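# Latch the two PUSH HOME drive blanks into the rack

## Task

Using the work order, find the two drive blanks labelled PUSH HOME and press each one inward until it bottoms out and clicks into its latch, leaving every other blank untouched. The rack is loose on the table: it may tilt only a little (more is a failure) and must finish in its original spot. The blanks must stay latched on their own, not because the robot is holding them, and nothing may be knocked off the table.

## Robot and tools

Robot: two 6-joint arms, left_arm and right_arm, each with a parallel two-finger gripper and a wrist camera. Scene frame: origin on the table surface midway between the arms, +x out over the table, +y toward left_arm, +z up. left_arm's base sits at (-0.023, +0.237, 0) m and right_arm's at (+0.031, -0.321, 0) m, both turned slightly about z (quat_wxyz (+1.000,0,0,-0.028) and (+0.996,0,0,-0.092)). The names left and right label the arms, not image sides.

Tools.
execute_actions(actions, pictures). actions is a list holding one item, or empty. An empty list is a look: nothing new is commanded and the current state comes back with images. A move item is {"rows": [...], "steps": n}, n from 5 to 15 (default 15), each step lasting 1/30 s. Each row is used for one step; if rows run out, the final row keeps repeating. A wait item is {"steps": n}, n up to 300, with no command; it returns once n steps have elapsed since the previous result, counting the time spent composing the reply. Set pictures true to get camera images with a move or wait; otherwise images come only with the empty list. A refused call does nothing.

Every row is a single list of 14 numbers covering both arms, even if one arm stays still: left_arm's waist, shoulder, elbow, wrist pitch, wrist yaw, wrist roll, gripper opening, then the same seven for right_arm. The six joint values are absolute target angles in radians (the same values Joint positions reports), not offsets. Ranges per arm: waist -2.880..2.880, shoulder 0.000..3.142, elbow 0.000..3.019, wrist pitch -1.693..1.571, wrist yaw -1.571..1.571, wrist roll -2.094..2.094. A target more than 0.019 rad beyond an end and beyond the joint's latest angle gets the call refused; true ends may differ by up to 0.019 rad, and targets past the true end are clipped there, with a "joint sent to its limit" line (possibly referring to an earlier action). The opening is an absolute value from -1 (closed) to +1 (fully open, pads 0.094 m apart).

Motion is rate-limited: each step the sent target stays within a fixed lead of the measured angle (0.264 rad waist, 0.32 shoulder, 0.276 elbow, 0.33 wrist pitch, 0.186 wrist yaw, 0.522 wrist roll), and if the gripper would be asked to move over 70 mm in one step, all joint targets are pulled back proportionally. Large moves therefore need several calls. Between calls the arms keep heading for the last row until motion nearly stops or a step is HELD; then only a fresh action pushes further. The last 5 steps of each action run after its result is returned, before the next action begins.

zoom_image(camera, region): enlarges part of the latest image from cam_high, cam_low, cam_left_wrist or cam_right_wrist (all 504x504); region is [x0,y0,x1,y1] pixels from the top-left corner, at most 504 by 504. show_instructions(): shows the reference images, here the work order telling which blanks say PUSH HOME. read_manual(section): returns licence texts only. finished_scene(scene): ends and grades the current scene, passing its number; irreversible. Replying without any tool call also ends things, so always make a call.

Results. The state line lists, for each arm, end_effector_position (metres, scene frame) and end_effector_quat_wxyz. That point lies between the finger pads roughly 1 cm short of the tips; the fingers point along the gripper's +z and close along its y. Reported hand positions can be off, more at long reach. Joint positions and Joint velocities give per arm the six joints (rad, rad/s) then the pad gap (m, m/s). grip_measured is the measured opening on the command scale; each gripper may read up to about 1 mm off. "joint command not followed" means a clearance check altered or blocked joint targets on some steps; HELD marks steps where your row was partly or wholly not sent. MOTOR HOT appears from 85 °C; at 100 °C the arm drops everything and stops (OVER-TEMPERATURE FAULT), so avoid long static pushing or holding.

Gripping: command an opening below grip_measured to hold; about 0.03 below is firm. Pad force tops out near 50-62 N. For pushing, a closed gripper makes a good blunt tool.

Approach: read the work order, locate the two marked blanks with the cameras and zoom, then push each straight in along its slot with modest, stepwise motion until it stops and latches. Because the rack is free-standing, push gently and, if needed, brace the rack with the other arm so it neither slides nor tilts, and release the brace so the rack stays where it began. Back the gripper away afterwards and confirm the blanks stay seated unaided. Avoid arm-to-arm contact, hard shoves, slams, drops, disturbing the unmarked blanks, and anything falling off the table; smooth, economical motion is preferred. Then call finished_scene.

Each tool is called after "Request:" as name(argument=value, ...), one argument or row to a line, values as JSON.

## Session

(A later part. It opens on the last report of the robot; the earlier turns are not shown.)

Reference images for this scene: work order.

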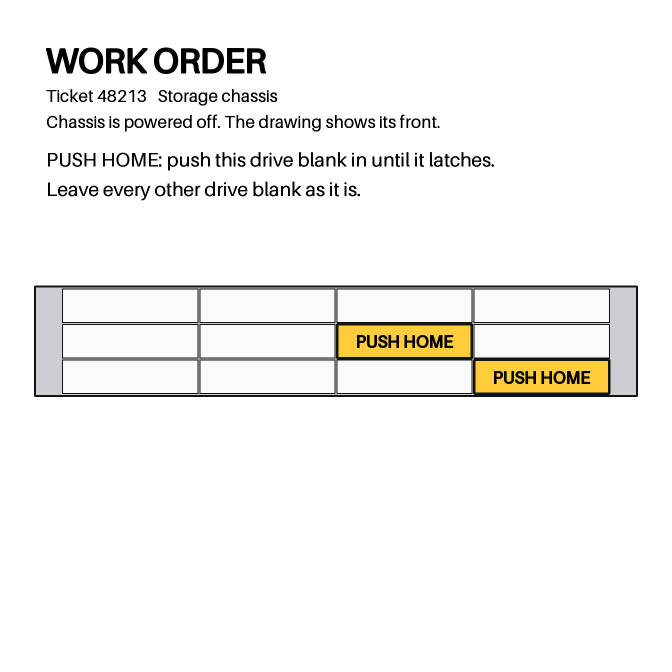

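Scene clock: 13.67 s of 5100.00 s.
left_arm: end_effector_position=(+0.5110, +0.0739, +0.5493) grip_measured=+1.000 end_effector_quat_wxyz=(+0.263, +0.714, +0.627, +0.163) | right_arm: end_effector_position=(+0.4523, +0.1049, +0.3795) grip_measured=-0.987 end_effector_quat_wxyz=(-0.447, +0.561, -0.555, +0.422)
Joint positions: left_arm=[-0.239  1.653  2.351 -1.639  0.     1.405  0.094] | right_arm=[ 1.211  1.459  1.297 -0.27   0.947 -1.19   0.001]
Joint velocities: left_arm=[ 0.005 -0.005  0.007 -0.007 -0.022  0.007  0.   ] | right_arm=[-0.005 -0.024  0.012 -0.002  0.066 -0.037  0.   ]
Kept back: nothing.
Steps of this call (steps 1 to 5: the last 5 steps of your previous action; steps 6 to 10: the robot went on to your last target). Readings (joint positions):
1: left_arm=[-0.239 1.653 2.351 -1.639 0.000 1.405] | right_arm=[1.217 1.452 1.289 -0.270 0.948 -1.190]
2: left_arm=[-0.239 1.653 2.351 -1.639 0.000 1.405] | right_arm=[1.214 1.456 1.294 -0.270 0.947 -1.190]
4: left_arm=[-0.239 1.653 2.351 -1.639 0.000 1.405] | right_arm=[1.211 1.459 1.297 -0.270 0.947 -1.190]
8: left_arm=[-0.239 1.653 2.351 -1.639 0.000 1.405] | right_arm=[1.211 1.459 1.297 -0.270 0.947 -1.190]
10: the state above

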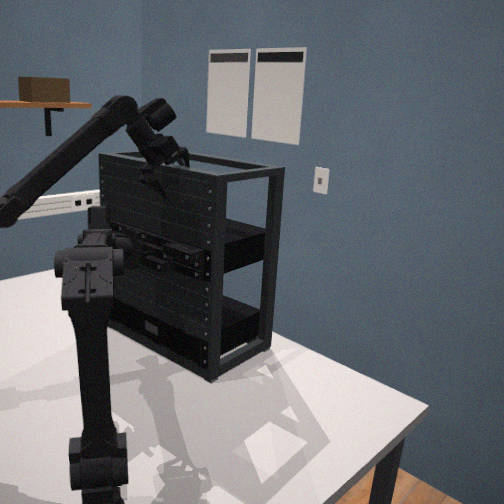

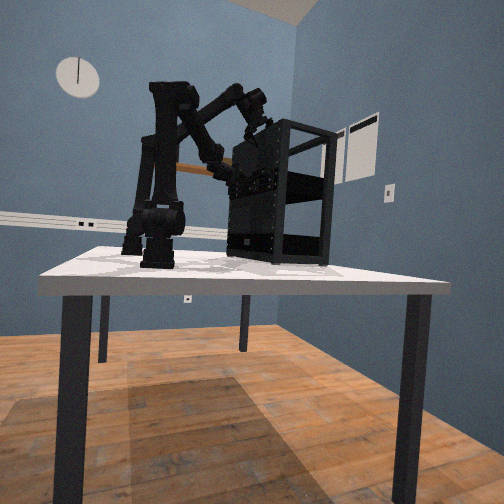

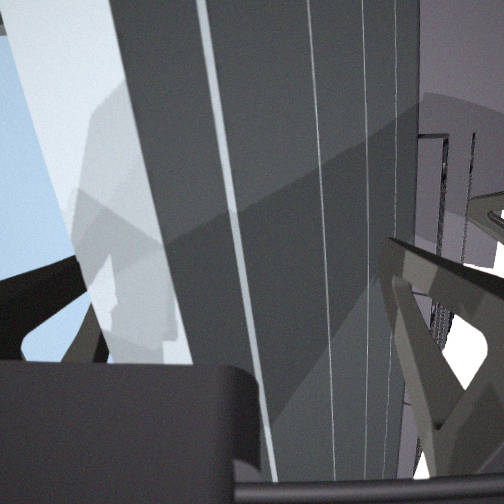

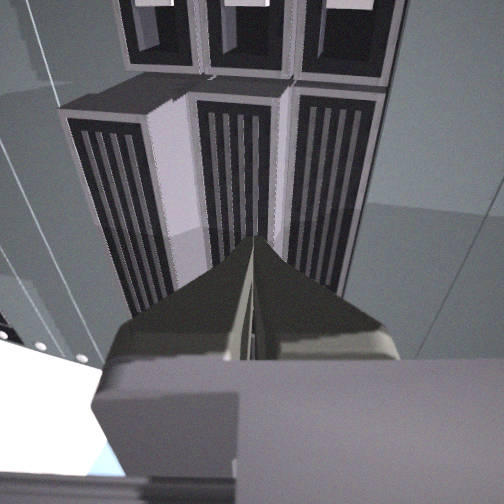

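Good placement; continue.

Request:
execute_actions(
  actions=[
    {"rows":[[-0.235,1.65,2.33,-1.67,0,1.4,1,1.16,1.49,1.35,-0.28,0.95,-1.2,-1],[-0.235,1.65,2.33,-1.67,0,1.4,1,1.15,1.5,1.36,-0.28,0.95,-1.2,-1],[-0.235,1.65,2.33,-1.67,0,1.4,1,1.14,1.508,1.368,-0.28,0.95,-1.2,-1],[-0.235,1.65,2.33,-1.67,0,1.4,1,1.13,1.516,1.376,-0.28,0.95,-1.2,-1],[-0.235,1.65,2.33,-1.67,0,1.4,1,1.115,1.524,1.384,-0.28,0.95,-1.2,-1],[-0.235,1.65,2.33,-1.67,0,1.4,1,1.1,1.53,1.39,-0.28,0.95,-1.2,-1]]},
  ],
)

Request:
execute_actions(
  actions=[
    {"steps":6},
  ],
  pictures=true,
)

Scene clock: 14.23 s of 5100.00 s.
left_arm: end_effector_position=(+0.5111, +0.0740, +0.5489) grip_measured=+1.000 end_effector_quat_wxyz=(+0.263, +0.714, +0.628, +0.163) | right_arm: end_effector_position=(+0.4669, +0.1056, +0.3795) grip_measured=-0.988 end_effector_quat_wxyz=(-0.441, +0.556, -0.560, +0.427)
Joint positions: left_arm=[-0.239  1.653  2.35  -1.639 -0.     1.404  0.094] | right_arm=[ 1.191  1.489  1.33  -0.278  0.948 -1.19   0.001]
Joint velocities: left_arm=[-0.005  0.005 -0.032 -0.012 -0.066  0.037  0.   ] | right_arm=[-0.005 -0.005 -0.007 -0.002  0.022 -0.037 -0.   ]
Steps of this call (steps 1 to 7: the robot went on to your last target; steps 8 to 17: the first 10 steps of this action). Readings (joint positions):
8: left_arm=[-0.239 1.653 2.351 -1.639 0.000 1.405] | right_arm=[1.211 1.459 1.297 -0.270 0.947 -1.190]
9: left_arm=[-0.239 1.653 2.351 -1.639 0.000 1.405] | right_arm=[1.210 1.461 1.299 -0.270 0.947 -1.190]
11: left_arm=[-0.239 1.653 2.351 -1.639 0.000 1.405] | right_arm=[1.204 1.469 1.308 -0.271 0.946 -1.190]
15: left_arm=[-0.239 1.653 2.350 -1.639 0.000 1.405] | right_arm=[1.191 1.489 1.330 -0.276 0.949 -1.190]
17: the state above

Scene clock: 14.43 s of 5100.00 s.
left_arm: end_effector_position=(+0.5111, +0.0740, +0.5489) grip_measured=+1.000 end_effector_quat_wxyz=(+0.263, +0.714, +0.628, +0.163) | right_arm: end_effector_position=(+0.4669, +0.1056, +0.3795) grip_measured=-0.988 end_effector_quat_wxyz=(-0.441, +0.556, -0.560, +0.427)
Joint positions: left_arm=[-0.239  1.653  2.35  -1.639 -0.     1.404  0.094] | right_arm=[ 1.191  1.489  1.33  -0.278  0.948 -1.19   0.001]
Joint velocities: left_arm=[-0.015 -0.005  0.012  0.012 -0.066  0.022  0.   ] | right_arm=[-0.015 -0.024  0.007 -0.012  0.007 -0.037 -0.   ]
Kept back: nothing.
Steps of this call (steps 1 to 5: the last 5 steps of your previous action; step 6: the robot went on to your last target). Readings (joint positions):
1: left_arm=[-0.239 1.653 2.350 -1.639 -0.000 1.404] | right_arm=[1.191 1.489 1.330 -0.278 0.948 -1.190]
2: left_arm=[-0.239 1.653 2.350 -1.639 -0.000 1.404] | right_arm=[1.191 1.489 1.330 -0.278 0.948 -1.190]
4: left_arm=[-0.239 1.653 2.350 -1.639 -0.000 1.404] | right_arm=[1.191 1.489 1.330 -0.278 0.948 -1.190]
6: the state above

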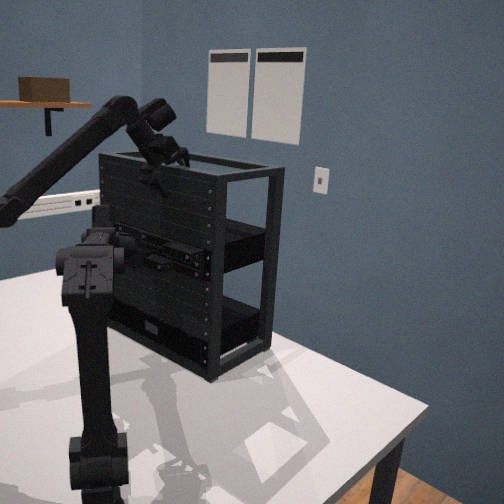

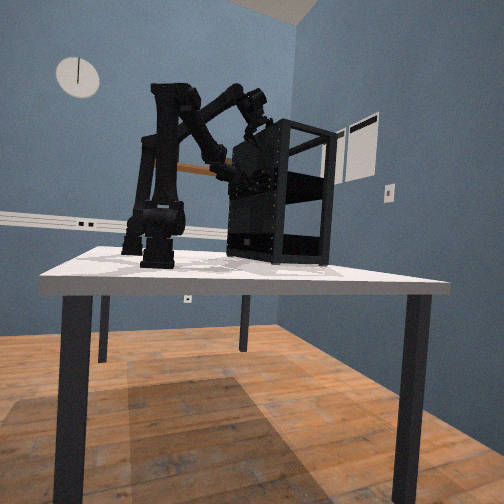

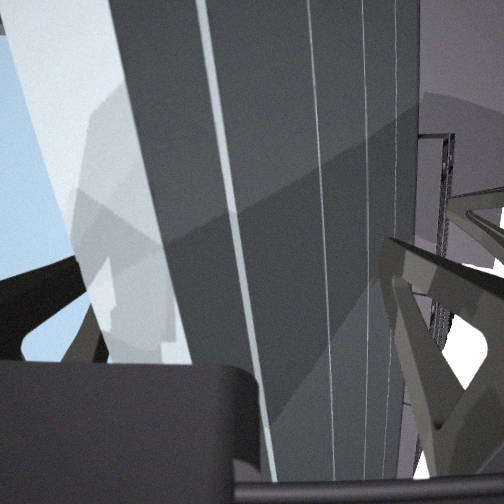

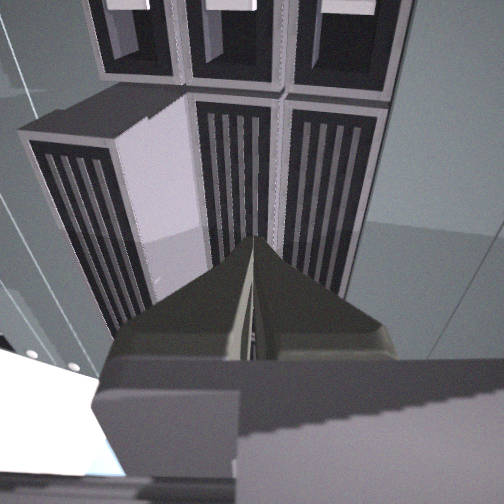

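Request:
execute_actions(
  actions=[
    {"rows":[[-0.235,1.65,2.36,-1.64,0,1.4,1,1.22,1.46,1.33,-0.28,0.95,-1.2,-1],[-0.235,1.65,2.4,-1.64,0,1.4,1,1.25,1.43,1.31,-0.28,0.95,-1.2,-1],[-0.235,1.66,2.46,-1.64,0,1.4,1,1.27,1.4,1.29,-0.28,0.95,-1.2,-1]]},
  ],
  pictures=true,
)

Scene clock: 15.00 s of 5100.00 s.
left_arm: end_effector_position=(+0.5107, +0.0741, +0.5755) grip_measured=+1.000 end_effector_quat_wxyz=(+0.289, +0.706, +0.621, +0.179) | right_arm: end_effector_position=(+0.4145, +0.1158, +0.4055) grip_measured=-0.988 end_effector_quat_wxyz=(-0.476, +0.567, -0.539, +0.403)
Joint positions: left_arm=[-0.239  1.661  2.421 -1.638 -0.     1.404  0.094] | right_arm=[ 1.278  1.398  1.285 -0.278  0.948 -1.19   0.001]
Joint velocities: left_arm=[-0.005 -0.005  0.076 -0.002 -0.051  0.037  0.   ] | right_arm=[ 0.063 -0.142  0.002  0.007 -0.051  0.007 -0.   ]
Steps of this call (steps 1 to 7: the robot went on to your last target; steps 8 to 17: the first 10 steps of this action). Readings (joint positions):
8: left_arm=[-0.239 1.653 2.350 -1.637 -0.000 1.404] | right_arm=[1.197 1.486 1.330 -0.278 0.948 -1.190]
9: left_arm=[-0.239 1.653 2.352 -1.636 -0.000 1.404] | right_arm=[1.201 1.481 1.325 -0.278 0.948 -1.190]
11: left_arm=[-0.239 1.658 2.373 -1.638 -0.000 1.404] | right_arm=[1.221 1.459 1.304 -0.278 0.948 -1.190]
15: left_arm=[-0.239 1.661 2.413 -1.638 -0.000 1.404] | right_arm=[1.268 1.412 1.285 -0.278 0.948 -1.190]
17: the state above

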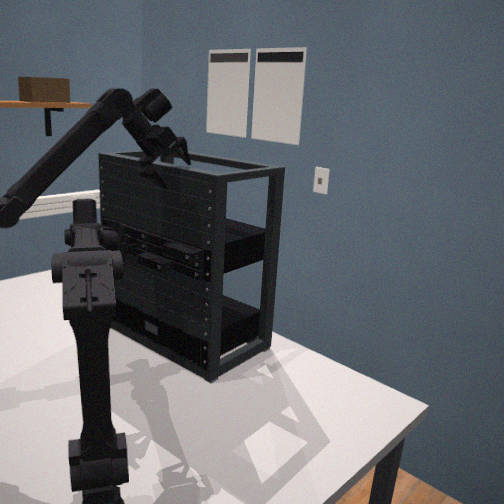

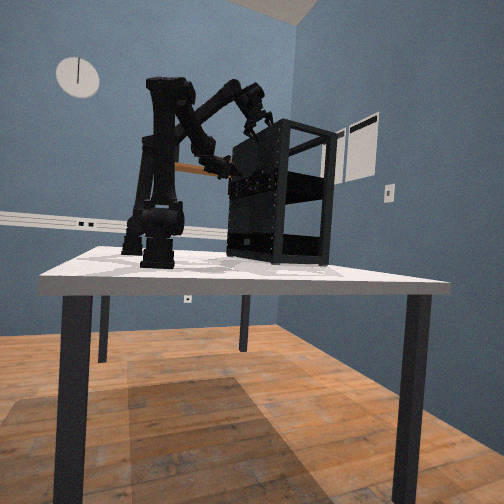

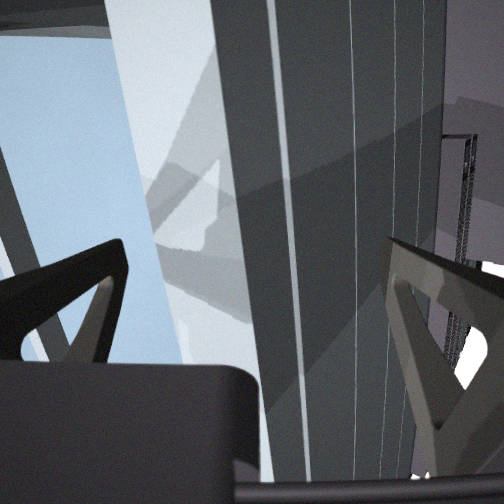

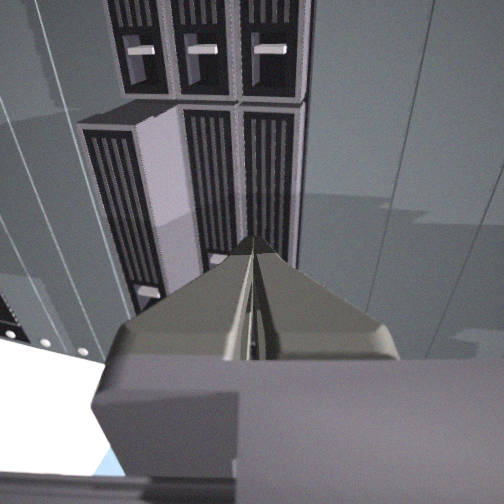

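Request:
finished_scene(
  scene=2,
)

The scene is finished: the task was done.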